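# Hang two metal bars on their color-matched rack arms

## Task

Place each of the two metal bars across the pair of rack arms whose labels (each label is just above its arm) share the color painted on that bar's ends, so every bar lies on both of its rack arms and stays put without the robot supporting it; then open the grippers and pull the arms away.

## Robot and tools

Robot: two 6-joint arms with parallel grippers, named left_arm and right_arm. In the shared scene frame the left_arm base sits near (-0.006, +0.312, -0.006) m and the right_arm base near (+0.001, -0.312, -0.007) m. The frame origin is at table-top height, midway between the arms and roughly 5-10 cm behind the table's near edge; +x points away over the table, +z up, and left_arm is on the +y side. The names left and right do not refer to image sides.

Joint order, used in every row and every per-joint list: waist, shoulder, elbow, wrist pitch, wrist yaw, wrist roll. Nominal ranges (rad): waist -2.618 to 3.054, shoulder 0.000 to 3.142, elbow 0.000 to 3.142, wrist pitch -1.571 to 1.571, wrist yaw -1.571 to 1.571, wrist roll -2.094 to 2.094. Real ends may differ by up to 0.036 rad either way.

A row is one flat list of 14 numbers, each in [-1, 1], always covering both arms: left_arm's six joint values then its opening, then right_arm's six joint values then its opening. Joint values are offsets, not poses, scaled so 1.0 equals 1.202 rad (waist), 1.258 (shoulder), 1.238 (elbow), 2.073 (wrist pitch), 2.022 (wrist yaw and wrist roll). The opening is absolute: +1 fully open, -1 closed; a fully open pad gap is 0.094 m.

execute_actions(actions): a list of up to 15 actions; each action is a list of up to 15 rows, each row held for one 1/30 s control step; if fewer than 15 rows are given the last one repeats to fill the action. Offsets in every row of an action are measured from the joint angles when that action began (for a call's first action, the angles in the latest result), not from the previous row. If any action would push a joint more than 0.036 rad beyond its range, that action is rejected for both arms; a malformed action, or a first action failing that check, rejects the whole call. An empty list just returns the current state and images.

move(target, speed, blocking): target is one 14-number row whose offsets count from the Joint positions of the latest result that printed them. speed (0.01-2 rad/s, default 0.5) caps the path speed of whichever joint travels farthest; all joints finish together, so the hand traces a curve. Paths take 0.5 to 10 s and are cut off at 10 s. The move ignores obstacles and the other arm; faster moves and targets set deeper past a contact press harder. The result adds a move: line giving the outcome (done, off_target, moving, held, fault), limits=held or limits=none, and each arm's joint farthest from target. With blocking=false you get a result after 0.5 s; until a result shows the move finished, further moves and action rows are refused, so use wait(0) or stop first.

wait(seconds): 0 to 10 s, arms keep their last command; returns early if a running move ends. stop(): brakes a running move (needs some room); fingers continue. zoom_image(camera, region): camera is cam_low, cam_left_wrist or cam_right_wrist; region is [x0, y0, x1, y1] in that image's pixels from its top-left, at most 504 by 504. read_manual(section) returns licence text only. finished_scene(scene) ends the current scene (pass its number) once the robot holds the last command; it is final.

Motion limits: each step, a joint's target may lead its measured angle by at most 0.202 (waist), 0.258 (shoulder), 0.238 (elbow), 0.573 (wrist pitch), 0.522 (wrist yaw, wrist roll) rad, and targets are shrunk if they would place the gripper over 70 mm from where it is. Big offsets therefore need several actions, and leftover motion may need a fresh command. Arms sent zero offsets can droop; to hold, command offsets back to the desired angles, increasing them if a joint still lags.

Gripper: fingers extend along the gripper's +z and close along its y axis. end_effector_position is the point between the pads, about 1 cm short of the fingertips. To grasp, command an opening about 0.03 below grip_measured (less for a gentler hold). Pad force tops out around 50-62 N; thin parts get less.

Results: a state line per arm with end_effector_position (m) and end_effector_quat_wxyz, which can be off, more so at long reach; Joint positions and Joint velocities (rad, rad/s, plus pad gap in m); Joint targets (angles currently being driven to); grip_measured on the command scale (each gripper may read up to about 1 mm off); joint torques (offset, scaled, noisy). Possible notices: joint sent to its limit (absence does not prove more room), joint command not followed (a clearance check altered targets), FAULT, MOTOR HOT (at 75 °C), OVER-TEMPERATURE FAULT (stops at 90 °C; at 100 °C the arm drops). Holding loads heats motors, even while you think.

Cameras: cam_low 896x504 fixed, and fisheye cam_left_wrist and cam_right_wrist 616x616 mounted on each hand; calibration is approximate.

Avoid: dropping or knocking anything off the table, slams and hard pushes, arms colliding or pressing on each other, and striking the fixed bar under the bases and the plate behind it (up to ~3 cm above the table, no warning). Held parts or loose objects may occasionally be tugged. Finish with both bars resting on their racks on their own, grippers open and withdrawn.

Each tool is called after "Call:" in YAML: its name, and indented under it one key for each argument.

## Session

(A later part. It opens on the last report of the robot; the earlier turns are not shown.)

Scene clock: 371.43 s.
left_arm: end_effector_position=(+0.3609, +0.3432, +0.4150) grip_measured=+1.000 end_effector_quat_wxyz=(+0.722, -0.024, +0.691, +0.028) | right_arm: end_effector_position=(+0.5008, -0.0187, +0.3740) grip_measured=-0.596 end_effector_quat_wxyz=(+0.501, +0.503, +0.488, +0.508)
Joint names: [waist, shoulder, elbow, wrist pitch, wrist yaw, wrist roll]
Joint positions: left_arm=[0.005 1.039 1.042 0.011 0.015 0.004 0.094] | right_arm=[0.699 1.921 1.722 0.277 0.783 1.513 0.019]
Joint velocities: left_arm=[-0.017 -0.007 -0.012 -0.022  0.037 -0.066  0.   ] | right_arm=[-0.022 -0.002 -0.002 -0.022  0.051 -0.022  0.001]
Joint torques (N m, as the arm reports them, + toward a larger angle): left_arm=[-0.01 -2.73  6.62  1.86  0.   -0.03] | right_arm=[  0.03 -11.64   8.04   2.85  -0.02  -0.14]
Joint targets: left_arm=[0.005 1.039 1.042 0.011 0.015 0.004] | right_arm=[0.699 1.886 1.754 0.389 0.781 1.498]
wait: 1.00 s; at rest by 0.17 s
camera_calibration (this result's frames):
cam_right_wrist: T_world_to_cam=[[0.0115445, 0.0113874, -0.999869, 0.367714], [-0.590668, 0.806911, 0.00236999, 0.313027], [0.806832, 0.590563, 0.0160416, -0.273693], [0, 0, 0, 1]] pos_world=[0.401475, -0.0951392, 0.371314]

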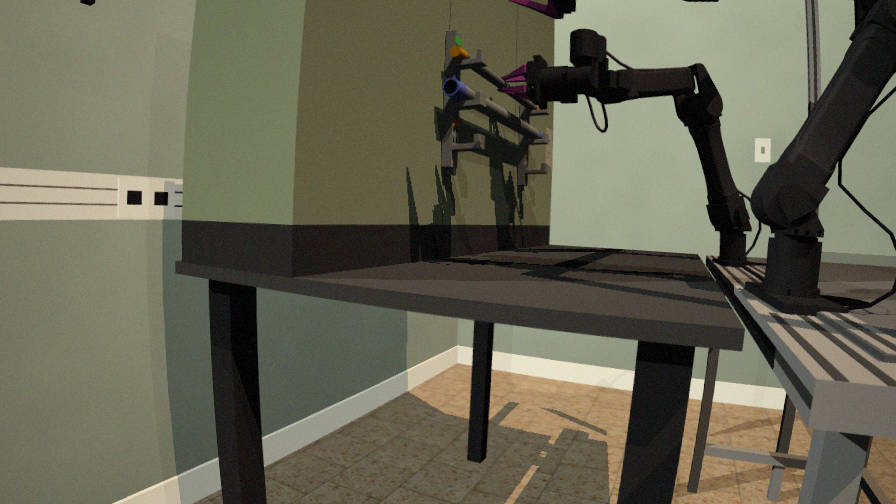

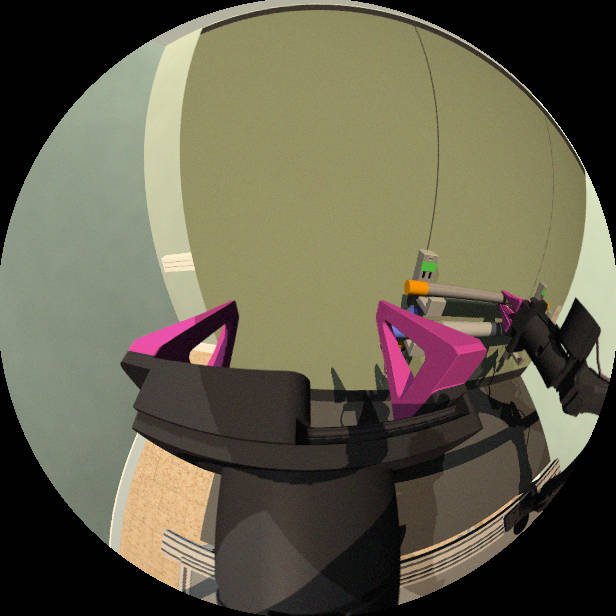

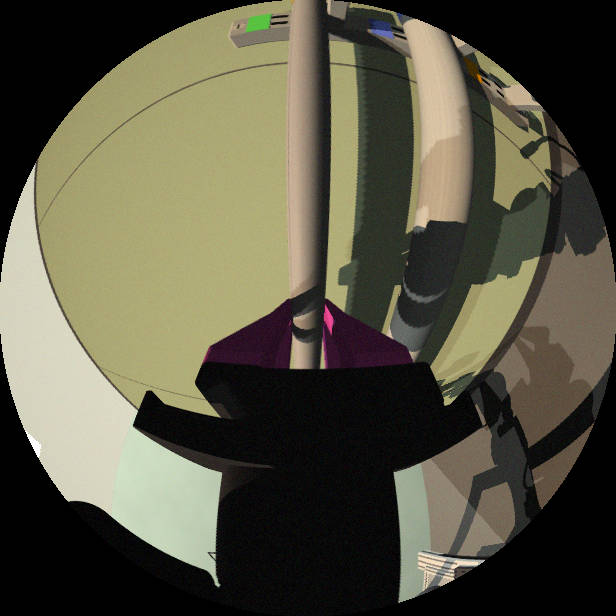

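Call:
execute_actions:
  actions:
    - [[0,0,0,0,0,0,1,0,-0.03,0.024,0.058,0,-0.008,-0.68],[0,0,0,0,0,0,1,0,-0.032,0.022,0.062,0,-0.008,-0.68],[0,0,0,0,0,0,1,0,-0.032,0.02,0.066,0,-0.008,-0.68],[0,0,0,0,0,0,1,0,-0.032,0.02,0.07,0,-0.008,-0.68],[0,0,0,0,0,0,1,0,-0.032,0.02,0.074,0,-0.008,-0.68],[0,0,0,0,0,0,1,0,-0.032,0.02,0.078,0,-0.008,-0.68],[0,0,0,0,0,0,1,0,-0.032,0.02,0.082,0,-0.008,-0.68]]

Call:
wait:
  seconds: 1

Call:
zoom_image:
  camera: "cam_low"
  region: [430, 20, 590, 140]

Scene clock: 382.57 s.
left_arm: end_effector_position=(+0.3609, +0.3432, +0.4150) grip_measured=+1.000 end_effector_quat_wxyz=(+0.722, -0.024, +0.691, +0.028) | right_arm: end_effector_position=(+0.5008, -0.0190, +0.3750) grip_measured=-0.596 end_effector_quat_wxyz=(+0.502, +0.503, +0.487, +0.509)
Joint names: [waist, shoulder, elbow, wrist pitch, wrist yaw, wrist roll]
Joint positions: left_arm=[0.005 1.039 1.042 0.011 0.015 0.004 0.094] | right_arm=[0.699 1.921 1.722 0.283 0.785 1.51  0.019]
Joint velocities: left_arm=[-0.007 -0.007 -0.007 -0.022 -0.007 -0.051  0.   ] | right_arm=[ 0.012 -0.017 -0.037 -0.066 -0.007 -0.007  0.001]
Joint torques (N m, as the arm reports them, + toward a larger angle): left_arm=[ 0.   -2.75  6.61  1.86  0.01 -0.03] | right_arm=[  0.04 -11.97   7.56   3.31  -0.01  -0.14]
Joint targets: left_arm=[0.005 1.039 1.042 0.011 0.015 0.004] | right_arm=[0.699 1.881 1.747 0.447 0.783 1.496]
camera_calibration (this result's frames):
cam_right_wrist: T_world_to_cam=[[0.0152237, 0.0128483, -0.999802, 0.366902], [-0.589222, 0.80797, 0.00141117, 0.312954], [0.807828, 0.589083, 0.0198708, -0.275445], [0, 0, 0, 1]] pos_world=[0.401326, -0.0953115, 0.371861]

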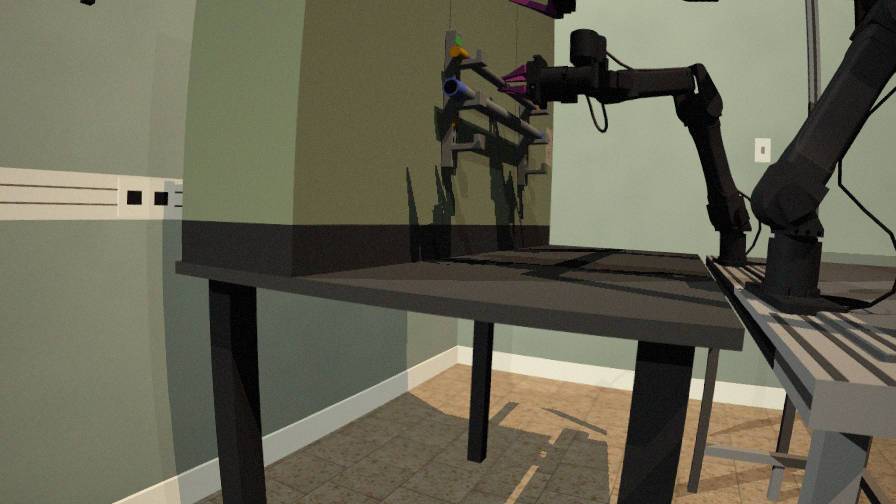

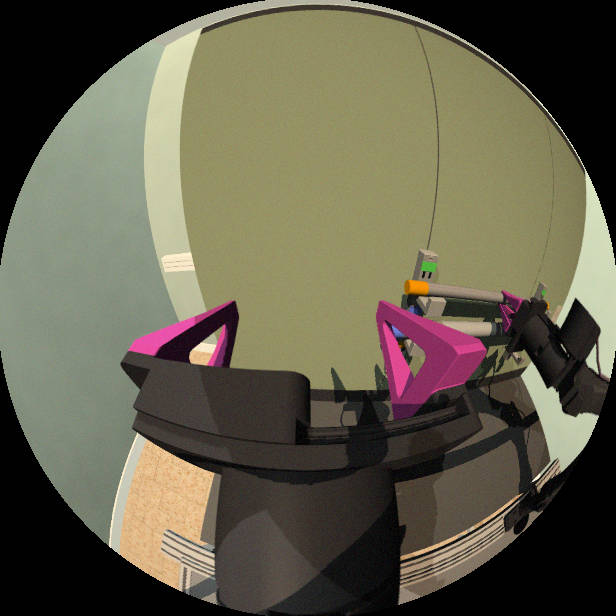

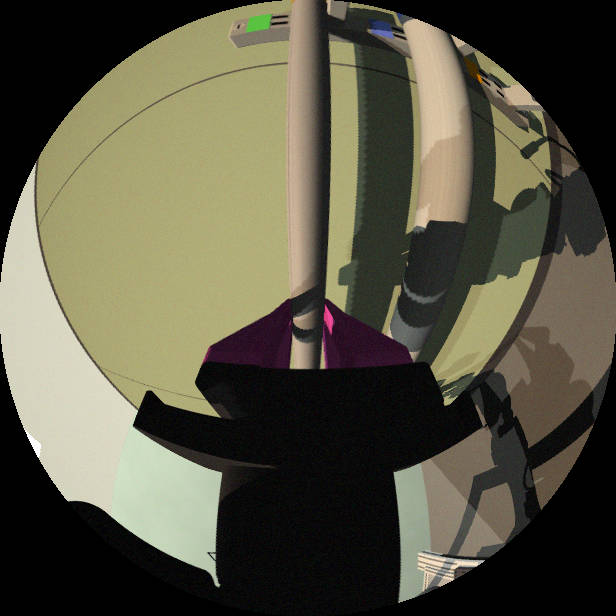

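Scene clock: 383.57 s.
left_arm: end_effector_position=(+0.3609, +0.3432, +0.4150) grip_measured=+1.000 end_effector_quat_wxyz=(+0.722, -0.024, +0.691, +0.028) | right_arm: end_effector_position=(+0.5008, -0.0190, +0.3750) grip_measured=-0.596 end_effector_quat_wxyz=(+0.502, +0.503, +0.487, +0.509)
Joint names: [waist, shoulder, elbow, wrist pitch, wrist yaw, wrist roll]
Joint positions: left_arm=[0.005 1.039 1.042 0.011 0.015 0.004 0.094] | right_arm=[0.699 1.921 1.722 0.283 0.785 1.51  0.019]
Joint velocities: left_arm=[-0.007 -0.007 -0.007 -0.037  0.007 -0.037  0.   ] | right_arm=[ 0.032  0.007  0.002 -0.007  0.007 -0.007  0.   ]
Joint torques (N m, as the arm reports them, + toward a larger angle): left_arm=[ 0.   -2.73  6.61  1.86  0.   -0.03] | right_arm=[  0.04 -11.97   7.55   3.3   -0.01  -0.13]
Joint targets: left_arm=[0.005 1.039 1.042 0.011 0.015 0.004] | right_arm=[0.699 1.881 1.747 0.447 0.783 1.496]
wait: 1.00 s; at rest by 0.17 s
camera_calibration (this result's frames):
cam_right_wrist: T_world_to_cam=[[0.0152237, 0.0128483, -0.999802, 0.366902], [-0.589222, 0.80797, 0.00141117, 0.312954], [0.807828, 0.589083, 0.0198708, -0.275445], [0, 0, 0, 1]] pos_world=[0.401326, -0.0953115, 0.371861]

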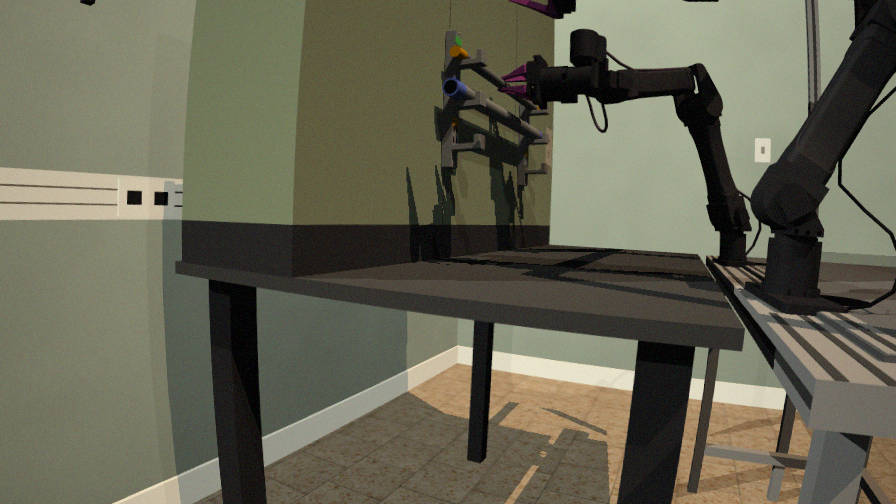

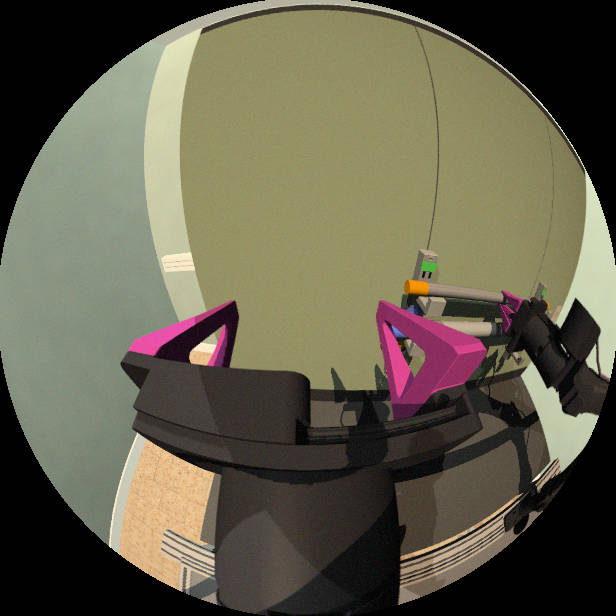

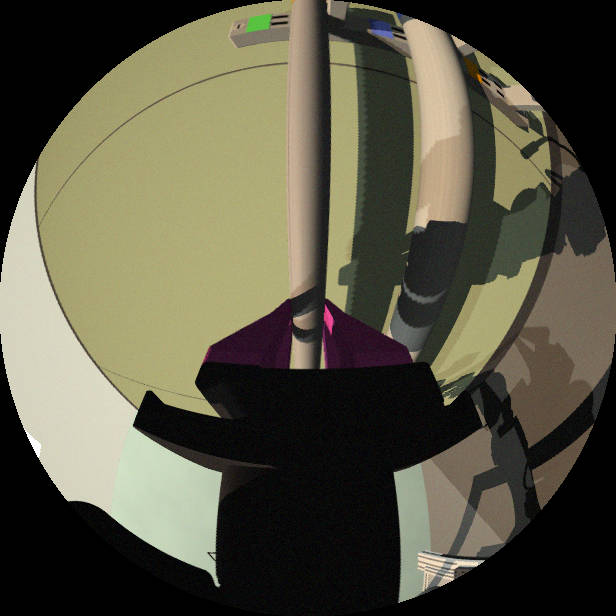

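Region (430, 20, 590, 140) of cam_low's 896x504 image, scaled by 3.150, with more detail than that image has; it fills the top 378 rows of this view, and the rest is white.

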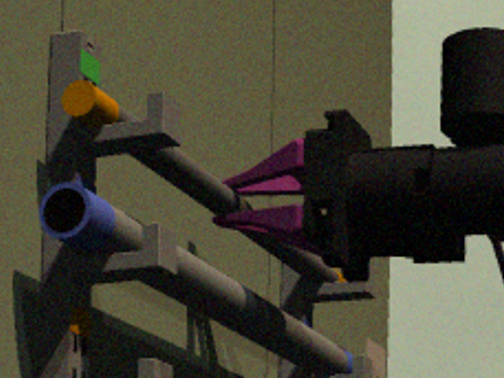

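Call:
execute_actions:
  actions:
    - [[0,0,0,0,0,0,1,0,-0.025,0.015,0.06,0,0,-0.68],[0,0,0,0,0,0,1,0,-0.02,0.01,0.04,0,0,-0.68],[0,0,0,0,0,0,1,0,-0.01,0.01,0.02,0,0,-0.68],[0,0,0,0,0,0,1,0,-0.005,0.01,0,0,0,-0.68],[0,0,0,0,0,0,1,0,-0.005,0.01,-0.008,0,0,-0.68],[0,0,0,0,0,0,1,0,-0.005,0.01,-0.008,0,0,-0.68],[0,0,0,0,0,0,1,0,-0.005,0.01,-0.008,0,0,0.1]]

Call:
move:
  target: [-0.716,0.2,0.1,0.06,-0.645,-0.778,0.1,-0.034,-0.268,-0.294,0,0.243,0,0.1]
  speed: 0.7

Scene clock: 438.30 s.
left_arm: end_effector_position=(+0.3609, +0.3432, +0.4150) grip_measured=+1.000 end_effector_quat_wxyz=(+0.722, -0.024, +0.691, +0.028) | right_arm: end_effector_position=(+0.5013, -0.0188, +0.3724) grip_measured=+0.098 end_effector_quat_wxyz=(+0.501, +0.503, +0.490, +0.505)
Joint names: [waist, shoulder, elbow, wrist pitch, wrist yaw, wrist roll]
Joint positions: left_arm=[0.005 1.039 1.042 0.011 0.015 0.004 0.094] | right_arm=[0.698 1.922 1.722 0.272 0.784 1.513 0.052]
Joint velocities: left_arm=[ 0.002 -0.017  0.002 -0.007 -0.037  0.007  0.   ] | right_arm=[-0.002 -0.007  0.007  0.051  0.007  0.066  0.   ]
Joint torques (N m, as the arm reports them, + toward a larger angle): left_arm=[-0.02 -2.73  6.61  1.86  0.   -0.03] | right_arm=[ 0.11 -9.89  6.75  1.84  0.01 -0.02]
Joint targets: left_arm=[0.005 1.039 1.042 0.011 0.015 0.004] | right_arm=[0.699 1.915 1.735 0.266 0.785 1.511]
camera_calibration (this result's frames):
cam_right_wrist: T_world_to_cam=[[0.00715797, 0.00708052, -0.999949, 0.368244], [-0.589954, 0.807436, 0.00149427, 0.313376], [0.807405, 0.589913, 0.00995678, -0.271983], [0, 0, 0, 1]] pos_world=[0.401842, -0.0951917, 0.370465]

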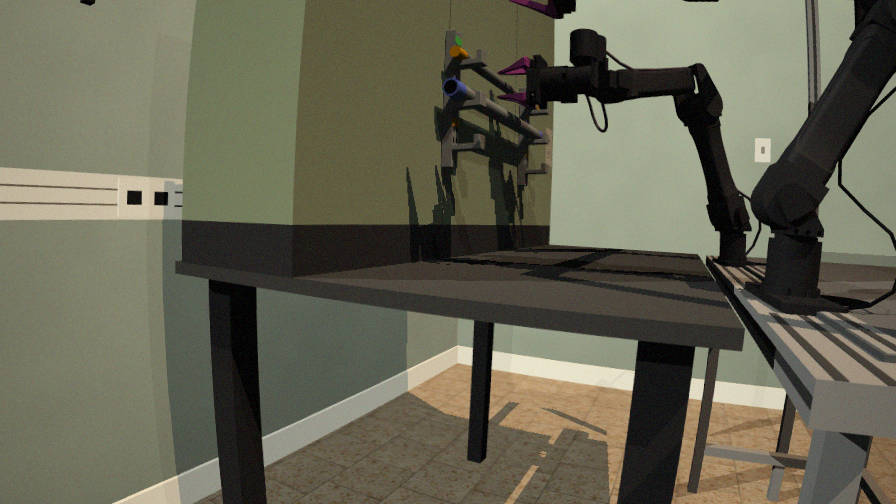

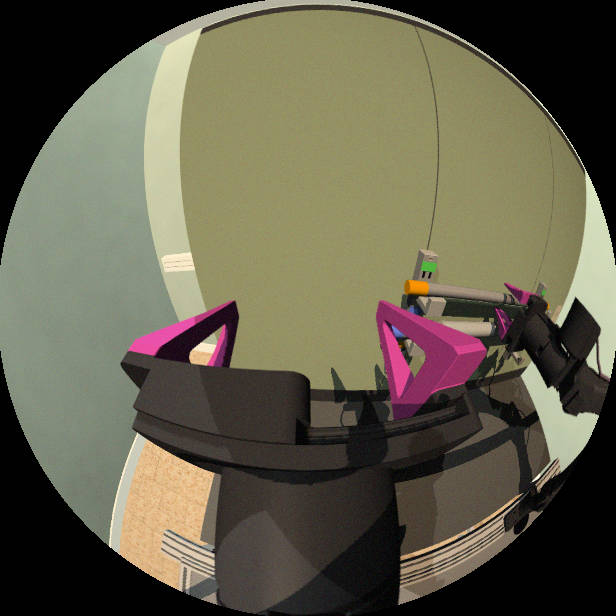

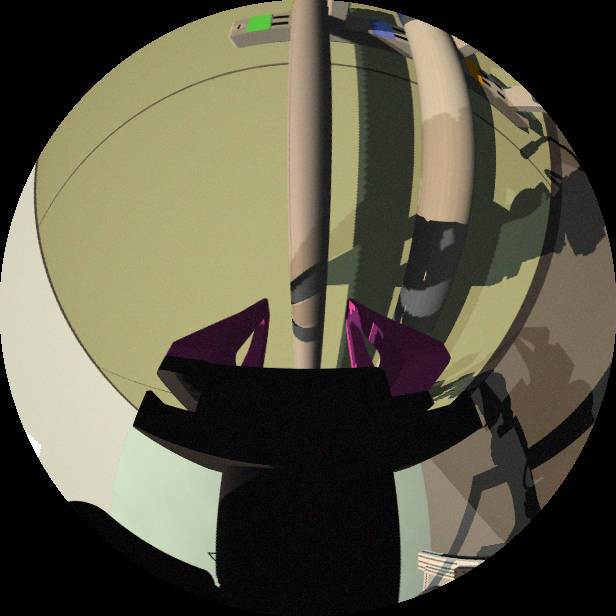

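Scene clock: 441.40 s.
left_arm: end_effector_position=(+0.3306, +0.2160, +0.3959) grip_measured=+0.102 end_effector_quat_wxyz=(+0.619, -0.604, +0.354, -0.357) | right_arm: end_effector_position=(+0.4286, -0.1742, +0.3716) grip_measured=+0.098 end_effector_quat_wxyz=(+0.606, +0.621, +0.361, +0.343)
Joint names: [waist, shoulder, elbow, wrist pitch, wrist yaw, wrist roll]
Joint positions: left_arm=[-0.849  1.279  1.131  0.132 -1.282 -1.566  0.052] | right_arm=[0.66  1.607 1.379 0.273 1.268 1.515 0.052]
Joint velocities: left_arm=[-0.002  0.007 -0.002 -0.022 -0.037 -0.081 -0.   ] | right_arm=[ 0.002  0.012 -0.002  0.095 -0.007  0.066  0.   ]
Joint torques (N m, as the arm reports them, + toward a larger angle): left_arm=[-0.55 -3.67  8.85  1.37 -0.06 -0.01] | right_arm=[-0.15 -7.92  4.34  1.63  0.08 -0.02]
Joint targets: left_arm=[-0.856 1.290 1.166 0.136 -1.289 -1.569] | right_arm=[0.657 1.585 1.358 0.272 1.275 1.512]
move: off_target (left_arm, right_arm); limits=none; left_arm: farthest joint: the elbow, 0.034 radians from its target (0.123 radians at the start); right_arm: farthest joint: the shoulder, 0.022 radians from its target (0.337 radians at the start)
camera_calibration (this result's frames):
cam_left_wrist: T_world_to_cam=[[-0.0164236, -0.0237435, 0.999583, -0.386822], [-0.0924442, -0.9954, -0.0251631, 0.260224], [0.995582, -0.092819, 0.0141531, -0.188956], [0, 0, 0, 1]] pos_world=[0.205825, 0.232304, 0.395884]
cam_right_wrist: T_world_to_cam=[[-0.043055, 0.000791914, -0.999072, 0.389241], [-0.109664, 0.993953, 0.0055138, 0.221081], [0.993036, 0.109799, -0.0427078, -0.265233], [0, 0, 0, 1]] pos_world=[0.304389, -0.19093, 0.376333]

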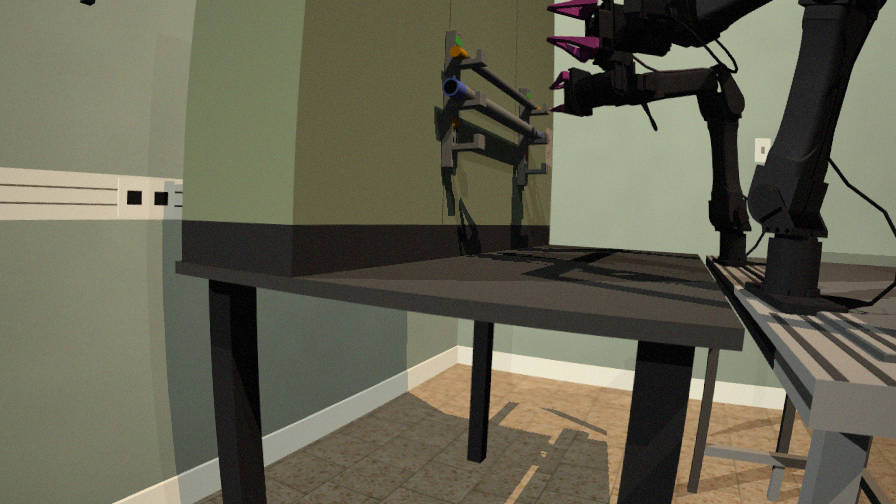

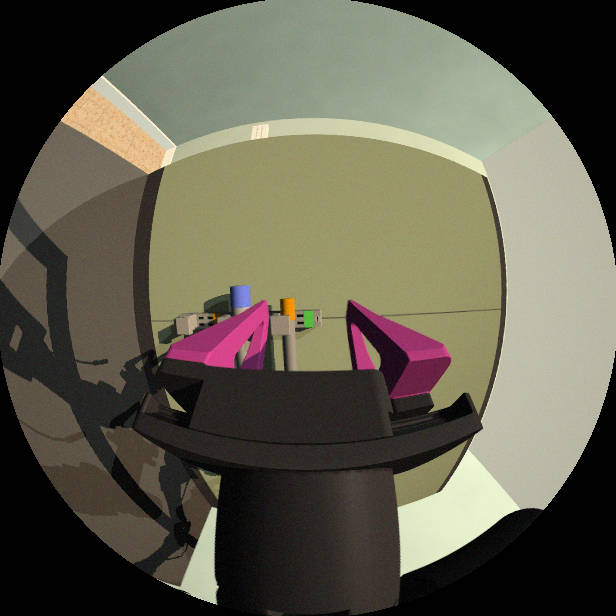

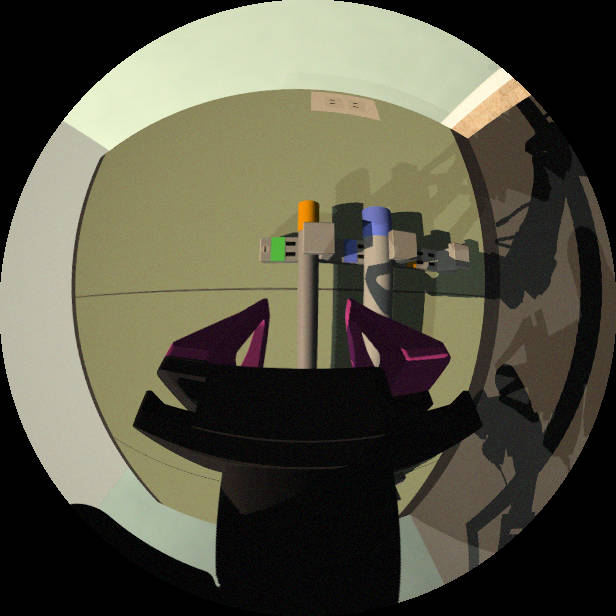

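Call:
move:
  target: [0,0.41,0.326,0.0656,0,-0.017,0.1,-0.096,0.165,0.211,-0.024,-0.062,0,0.1]
  speed: 0.4

Scene clock: 454.47 s.
left_arm: end_effector_position=(+0.4290, +0.1226, +0.3632) grip_measured=+0.102 end_effector_quat_wxyz=(+0.615, -0.608, +0.350, -0.360) | right_arm: end_effector_position=(+0.4969, -0.1750, +0.3712) grip_measured=+0.098 end_effector_quat_wxyz=(+0.607, +0.620, +0.357, +0.348)
Joint names: [waist, shoulder, elbow, wrist pitch, wrist yaw, wrist roll]
Joint positions: left_arm=[-0.849  1.795  1.498  0.263 -1.283 -1.599  0.052] | right_arm=[0.544 1.808 1.608 0.255 1.151 1.517 0.052]
Joint velocities: left_arm=[ 0.007  0.002 -0.007  0.051 -0.007 -0.007  0.001] | right_arm=[-0.002 -0.022  0.002 -0.037 -0.022  0.066 -0.   ]
Joint torques (N m, as the arm reports them, + toward a larger angle): left_arm=[-0.03 -9.44  9.04  1.36 -0.02 -0.04] | right_arm=[ 0.01 -7.89  7.84  1.44 -0.06 -0.03]
Joint targets: left_arm=[-0.849 1.795 1.535 0.268 -1.282 -1.601] | right_arm=[0.544 1.814 1.640 0.224 1.143 1.515]
move: off_target (left_arm, right_arm); limits=none; left_arm: farthest joint: the elbow, 0.036 radians from its target (0.403 radians at the start); right_arm: farthest joint: the elbow, 0.032 radians from its target (0.261 radians at the start)
camera_calibration (this result's frames):
cam_left_wrist: T_world_to_cam=[[-0.019266, -0.00825897, 0.99978, -0.355489], [-0.0914522, -0.995759, -0.00998806, 0.169568], [0.995623, -0.0916245, 0.018429, -0.296878], [0, 0, 0, 1]] pos_world=[0.304237, 0.138712, 0.362576]
cam_right_wrist: T_world_to_cam=[[-0.0304735, 0.00443091, -0.999526, 0.386341], [-0.111095, 0.993779, 0.00779251, 0.229194], [0.993342, 0.11128, -0.0297917, -0.337669], [0, 0, 0, 1]] pos_world=[0.372656, -0.191904, 0.374312]

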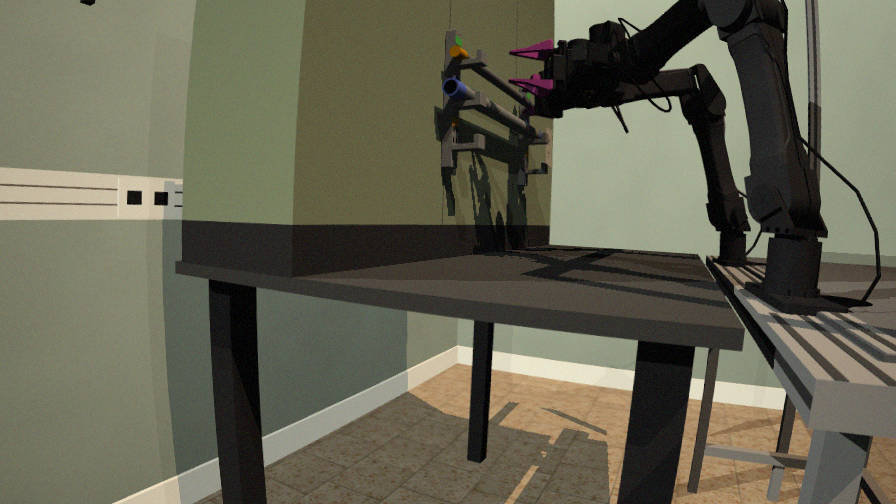

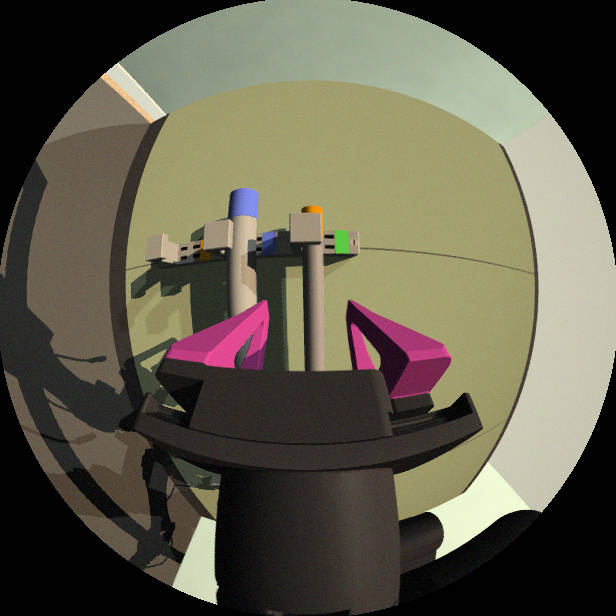

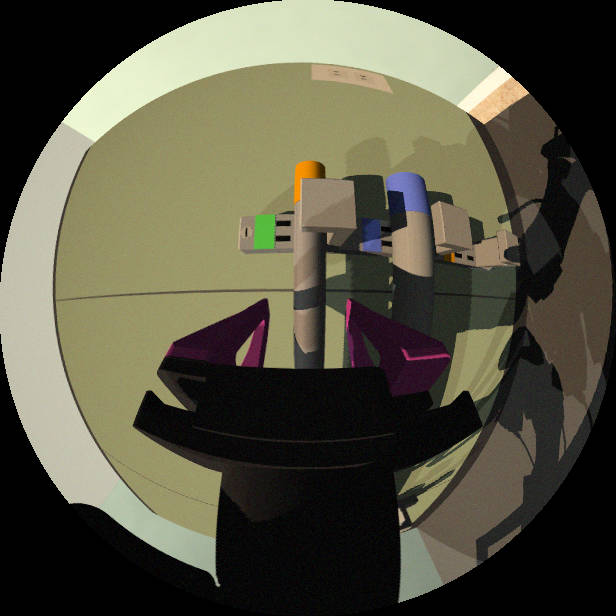

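Call:
zoom_image:
  camera: "cam_right_wrist"
  region: [240, 240, 380, 370]

Call:
zoom_image:
  camera: "cam_left_wrist"
  region: [240, 240, 380, 370]

Region (240, 240, 380, 370) of cam_right_wrist's 616x616 image, scaled by 3.600, with more detail than that image has; it fills the top 468 rows of this view, and the rest is white.

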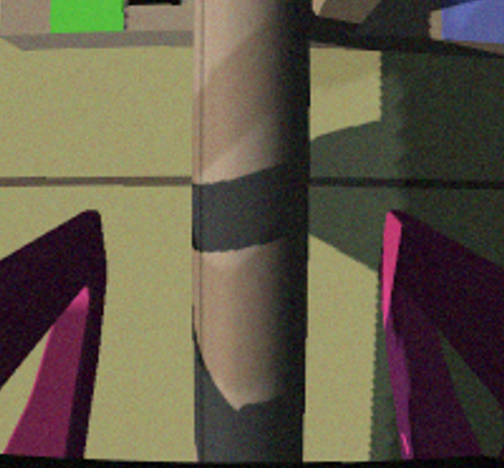

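Region (240, 240, 380, 370) of cam_left_wrist's 616x616 image, scaled by 3.600, with more detail than that image has; it fills the top 468 rows of this view, and the rest is white.

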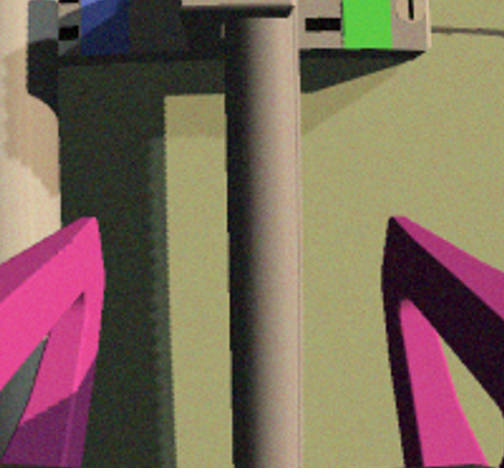

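Call:
move:
  target: [0.096,0.16,0.2585,-0.045,0.055,0,0.1,0,0,0.02,-0.005,0,0,0.1]
  speed: 0.3

Call:
zoom_image:
  camera: "cam_left_wrist"
  region: [240, 240, 380, 370]

Scene clock: 465.07 s.
left_arm: end_effector_position=(+0.4952, +0.1247, +0.3720) grip_measured=+0.102 end_effector_quat_wxyz=(+0.613, -0.610, +0.346, -0.364) | right_arm: end_effector_position=(+0.4969, -0.1749, +0.3712) grip_measured=+0.098 end_effector_quat_wxyz=(+0.606, +0.620, +0.356, +0.348)
Joint names: [waist, shoulder, elbow, wrist pitch, wrist yaw, wrist roll]
Joint positions: left_arm=[-0.744  1.991  1.783  0.186 -1.179 -1.599  0.052] | right_arm=[0.544 1.808 1.608 0.255 1.15  1.519 0.052]
Joint velocities: left_arm=[-0.002  0.012 -0.012 -0.007  0.022  0.022 -0.001] | right_arm=[-0.002 -0.022  0.002  0.022 -0.007  0.066  0.   ]
Joint torques (N m, as the arm reports them, + toward a larger angle): left_arm=[  0.86 -10.93   8.96   1.2   -0.02  -0.02] | right_arm=[ 0.04 -8.27  7.39  1.62  0.01 -0.02]
Joint targets: left_arm=[-0.734 1.997 1.818 0.169 -1.172 -1.599] | right_arm=[0.544 1.808 1.633 0.244 1.151 1.517]
move: off_target (left_arm, right_arm); limits=none; left_arm: farthest joint: the elbow, 0.035 radians from its target (0.320 radians at the start); right_arm: farthest joint: the elbow, 0.025 radians from its target (0.025 radians at the start)
camera_calibration (this result's frames):
cam_left_wrist: T_world_to_cam=[[-0.0265888, 0.00191732, 0.999645, -0.360603], [-0.0897649, -0.995963, -0.000477339, 0.173479], [0.995608, -0.0897457, 0.0266536, -0.36611], [0, 0, 0, 1]] pos_world=[0.370486, 0.140613, 0.370316]
cam_right_wrist: T_world_to_cam=[[-0.0294932, 0.00606447, -0.999547, 0.386152], [-0.111439, 0.993728, 0.00931737, 0.228735], [0.993333, 0.111664, -0.0286324, -0.338068], [0, 0, 0, 1]] pos_world=[0.372694, -0.191892, 0.374166]

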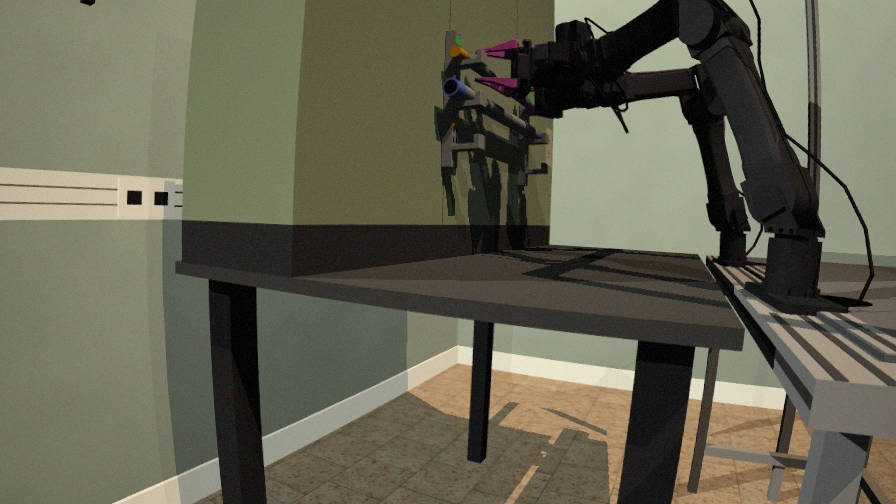

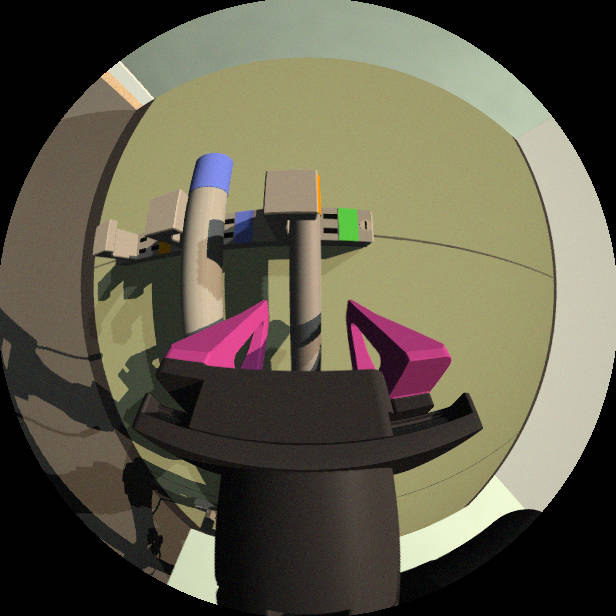

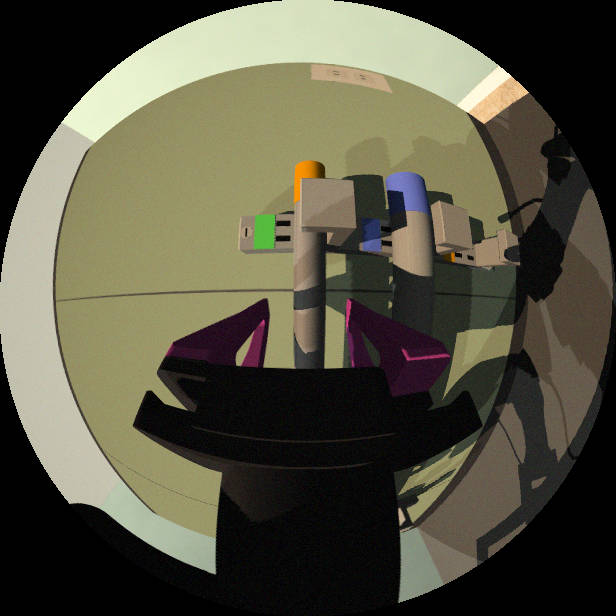

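Region (240, 240, 380, 370) of cam_left_wrist's 616x616 image, scaled by 3.600, with more detail than that image has; it fills the top 468 rows of this view, and the rest is white.

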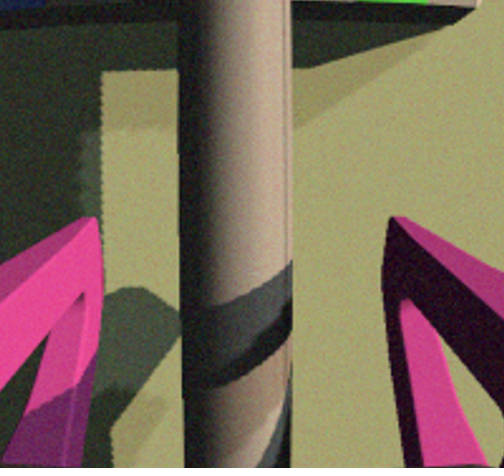

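Call:
execute_actions:
  actions:
    - [[0,0,0.02,0,0,0,-0.1,0,0,0.02,-0.005,0,0,-0.1],[0,0,0.02,0,0,0,-0.3,0,0,0.02,-0.005,0,0,-0.3],[0,0,0.02,0,0,0,-0.45,0,0,0.02,-0.005,0,0,-0.45],[0,0,0.02,0,0,0,-0.5,0,0,0.02,-0.005,0,0,-0.5],[0,0,0.02,0,0,0,-0.55,0,0,0.02,-0.005,0,0,-0.55],[0,0,0.02,0,0,0,-0.6,0,0,0.02,-0.005,0,0,-0.6],[0,0,0.02,0,0,0,-0.68,0,0,0.02,-0.005,0,0,-0.68]]
    - [[0,-0.007,0.026,0.007,0,0,-0.68,0,-0.007,0.026,0.006,0,0,-0.68],[0,-0.014,0.032,0.014,0,0,-0.68,0,-0.014,0.032,0.012,0,0,-0.68],[0,-0.021,0.038,0.021,0,0,-0.68,0,-0.021,0.038,0.018,0,0,-0.68],[0,-0.028,0.044,0.028,0,0,-0.68,0,-0.028,0.044,0.024,0,0,-0.68],[0,-0.036,0.052,0.034,0,0,-0.68,0,-0.036,0.052,0.03,0,0,-0.68],[0,-0.036,0.057,0.031,0,0,-0.68,0,-0.036,0.057,0.027,0,0,-0.68],[0,-0.036,0.062,0.028,0,0,-0.68,0,-0.036,0.062,0.024,0,0,-0.68],[0,-0.036,0.067,0.025,0,0,-0.68,0,-0.036,0.067,0.021,0,0,-0.68],[0,-0.036,0.072,0.022,0,0,-0.68,0,-0.036,0.072,0.018,0,0,-0.68],[0,-0.036,0.077,0.019,0,0,-0.68,0,-0.036,0.077,0.015,0,0,-0.68],[0,-0.036,0.082,0.016,0,0,-0.68,0,-0.036,0.082,0.012,0,0,-0.68],[0,-0.036,0.087,0.013,0,0,-0.68,0,-0.036,0.087,0.009,0,0,-0.68],[0,-0.036,0.092,0.01,0,0,-0.68,0,-0.036,0.092,0.006,0,0,-0.68],[0,-0.036,0.097,0.007,0,0,-0.68,0,-0.036,0.097,0.003,0,0,-0.68],[0,-0.036,0.102,0.005,0,0,-0.68,0,-0.036,0.102,0.001,0,0,-0.68]]

Call:
wait:
  seconds: 1

Scene clock: 483.67 s.
left_arm: end_effector_position=(+0.4947, +0.1246, +0.3855) grip_measured=-0.606 end_effector_quat_wxyz=(+0.612, -0.611, +0.344, -0.367) | right_arm: end_effector_position=(+0.4965, -0.1763, +0.3833) grip_measured=-0.596 end_effector_quat_wxyz=(+0.606, +0.622, +0.353, +0.348)
Joint names: [waist, shoulder, elbow, wrist pitch, wrist yaw, wrist roll]
Joint positions: left_arm=[-0.744  1.993  1.836  0.139 -1.177 -1.602  0.019] | right_arm=[0.544 1.809 1.659 0.202 1.155 1.527 0.019]
Joint velocities: left_arm=[-0.002 -0.012  0.203 -0.095  0.066 -0.007  0.   ] | right_arm=[-0.027 -0.002  0.198 -0.168  0.037 -0.007 -0.   ]
Joint torques (N m, as the arm reports them, + toward a larger angle): left_arm=[  0.03 -14.85  10.85   2.17  -0.12  -0.03] | right_arm=[  0.02 -11.2    9.84   2.33  -0.04  -0.06]
Joint targets: left_arm=[-0.744 1.947 1.909 0.194 -1.180 -1.600] | right_arm=[0.544 1.764 1.734 0.254 1.152 1.521]
camera_calibration (this result's frames):
cam_left_wrist: T_world_to_cam=[[-0.0313746, 0.00717748, 0.999482, -0.372341], [-0.0921796, -0.995733, 0.00425696, 0.17269], [0.995248, -0.0919983, 0.0319023, -0.367506], [0, 0, 0, 1]] pos_world=[0.369996, 0.140816, 0.383137]
cam_right_wrist: T_world_to_cam=[[-0.0281518, 0.011365, -0.999539, 0.39843], [-0.106475, 0.994213, 0.0143033, 0.225632], [0.993917, 0.106828, -0.0267788, -0.339025], [0, 0, 0, 1]] pos_world=[0.372204, -0.192637, 0.38594]

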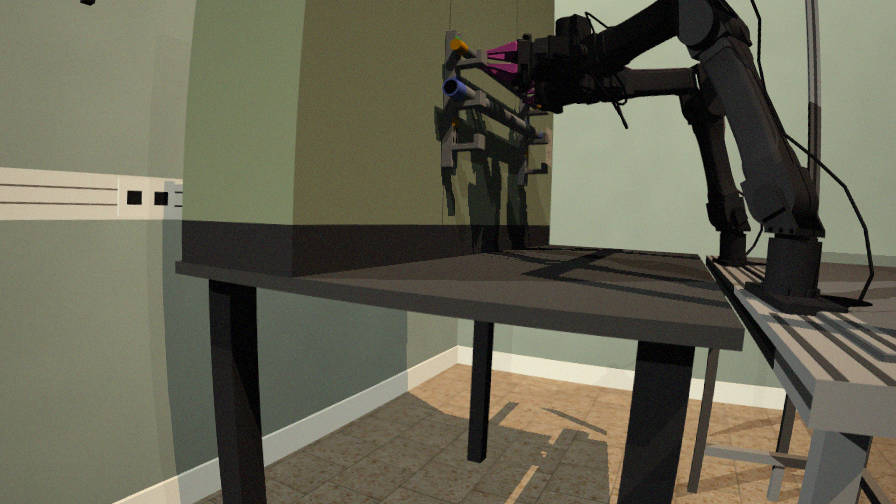

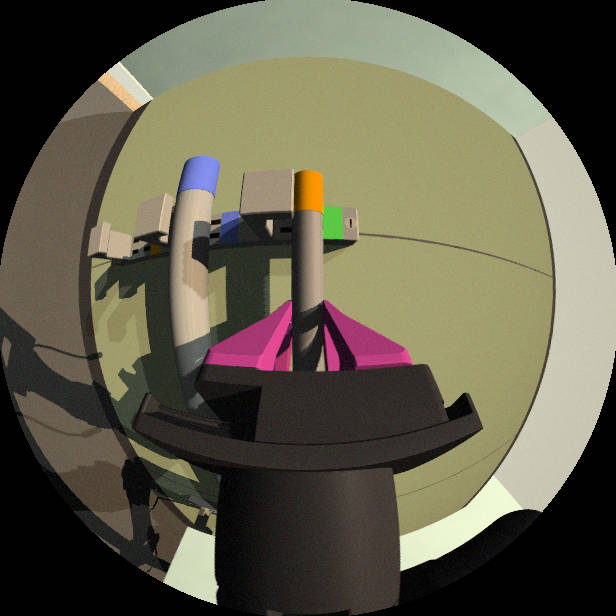

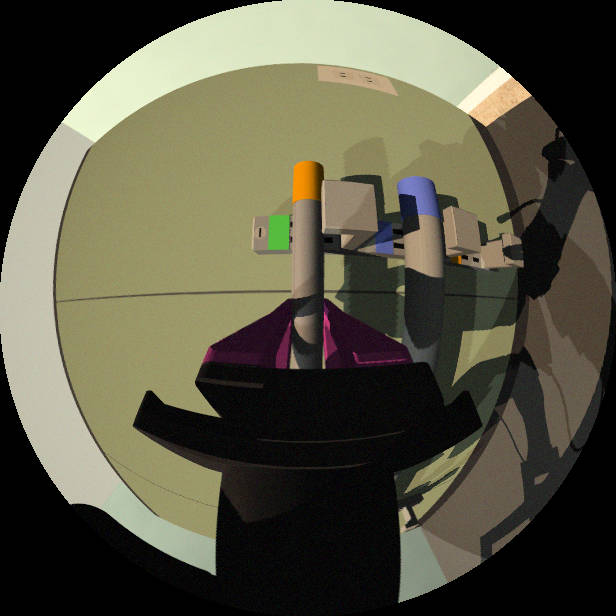

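Scene clock: 484.67 s.
left_arm: end_effector_position=(+0.4946, +0.1244, +0.3896) grip_measured=-0.606 end_effector_quat_wxyz=(+0.611, -0.610, +0.344, -0.368) | right_arm: end_effector_position=(+0.4964, -0.1765, +0.3882) grip_measured=-0.596 end_effector_quat_wxyz=(+0.606, +0.622, +0.353, +0.349)
Joint names: [waist, shoulder, elbow, wrist pitch, wrist yaw, wrist roll]
Joint positions: left_arm=[-0.744  1.993  1.852  0.126 -1.174 -1.602  0.019] | right_arm=[0.544 1.809 1.676 0.191 1.154 1.522 0.019]
Joint velocities: left_arm=[-0.002 -0.012  0.007  0.007 -0.022 -0.022 -0.001] | right_arm=[-0.002 -0.002 -0.002  0.022  0.037 -0.022  0.001]
Joint torques (N m, as the arm reports them, + toward a larger angle): left_arm=[  0.   -14.89  10.57   2.13  -0.08  -0.01] | right_arm=[  0.04 -11.19   9.6    2.24  -0.02  -0.02]
Joint targets: left_arm=[-0.744 1.947 1.910 0.194 -1.180 -1.600] | right_arm=[0.544 1.764 1.734 0.254 1.152 1.520]
wait: 1.00 s; at rest by 0.43 s
camera_calibration (this result's frames):
cam_left_wrist: T_world_to_cam=[[-0.0331298, 0.00862776, 0.999414, -0.375768], [-0.0948874, -0.995473, 0.00544829, 0.173294], [0.994937, -0.0946513, 0.0337985, -0.367761], [0, 0, 0, 1]] pos_world=[0.369893, 0.140942, 0.387034]
cam_right_wrist: T_world_to_cam=[[-0.0257957, 0.0107342, -0.99961, 0.402115], [-0.10713, 0.994154, 0.0134402, 0.226465], [0.99391, 0.107435, -0.024495, -0.339531], [0, 0, 0, 1]] pos_world=[0.372098, -0.19298, 0.390597]

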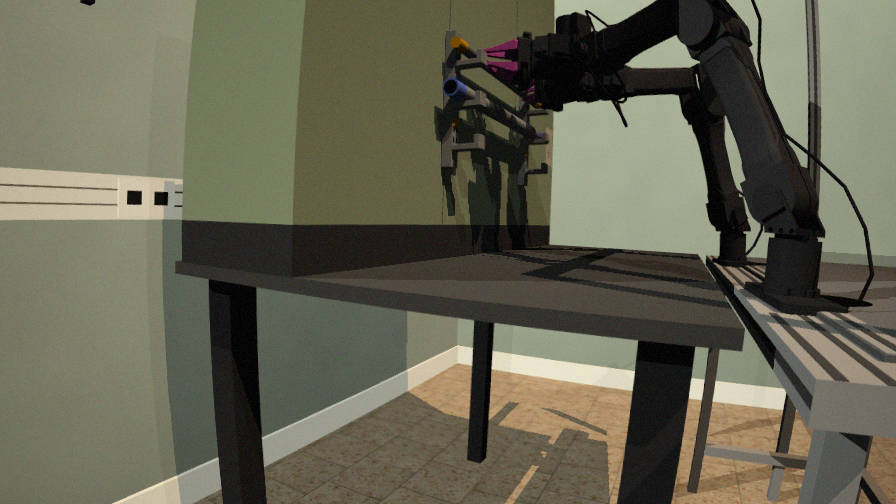

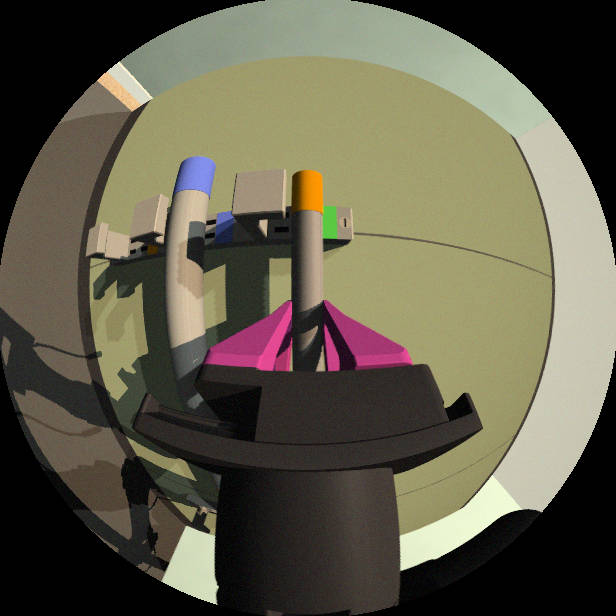

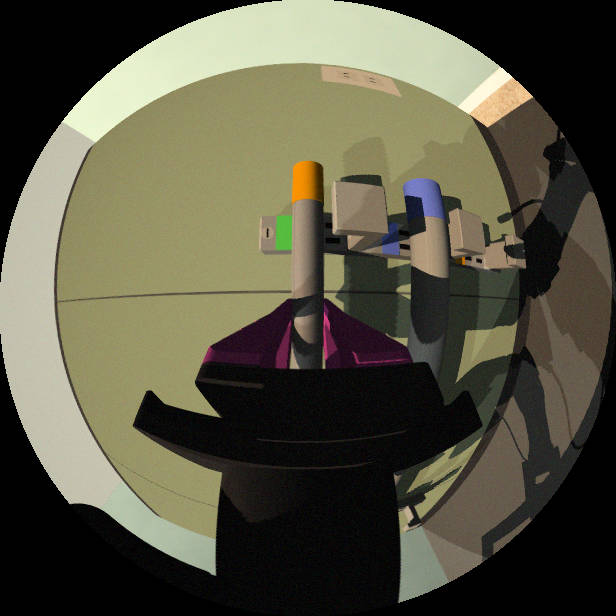

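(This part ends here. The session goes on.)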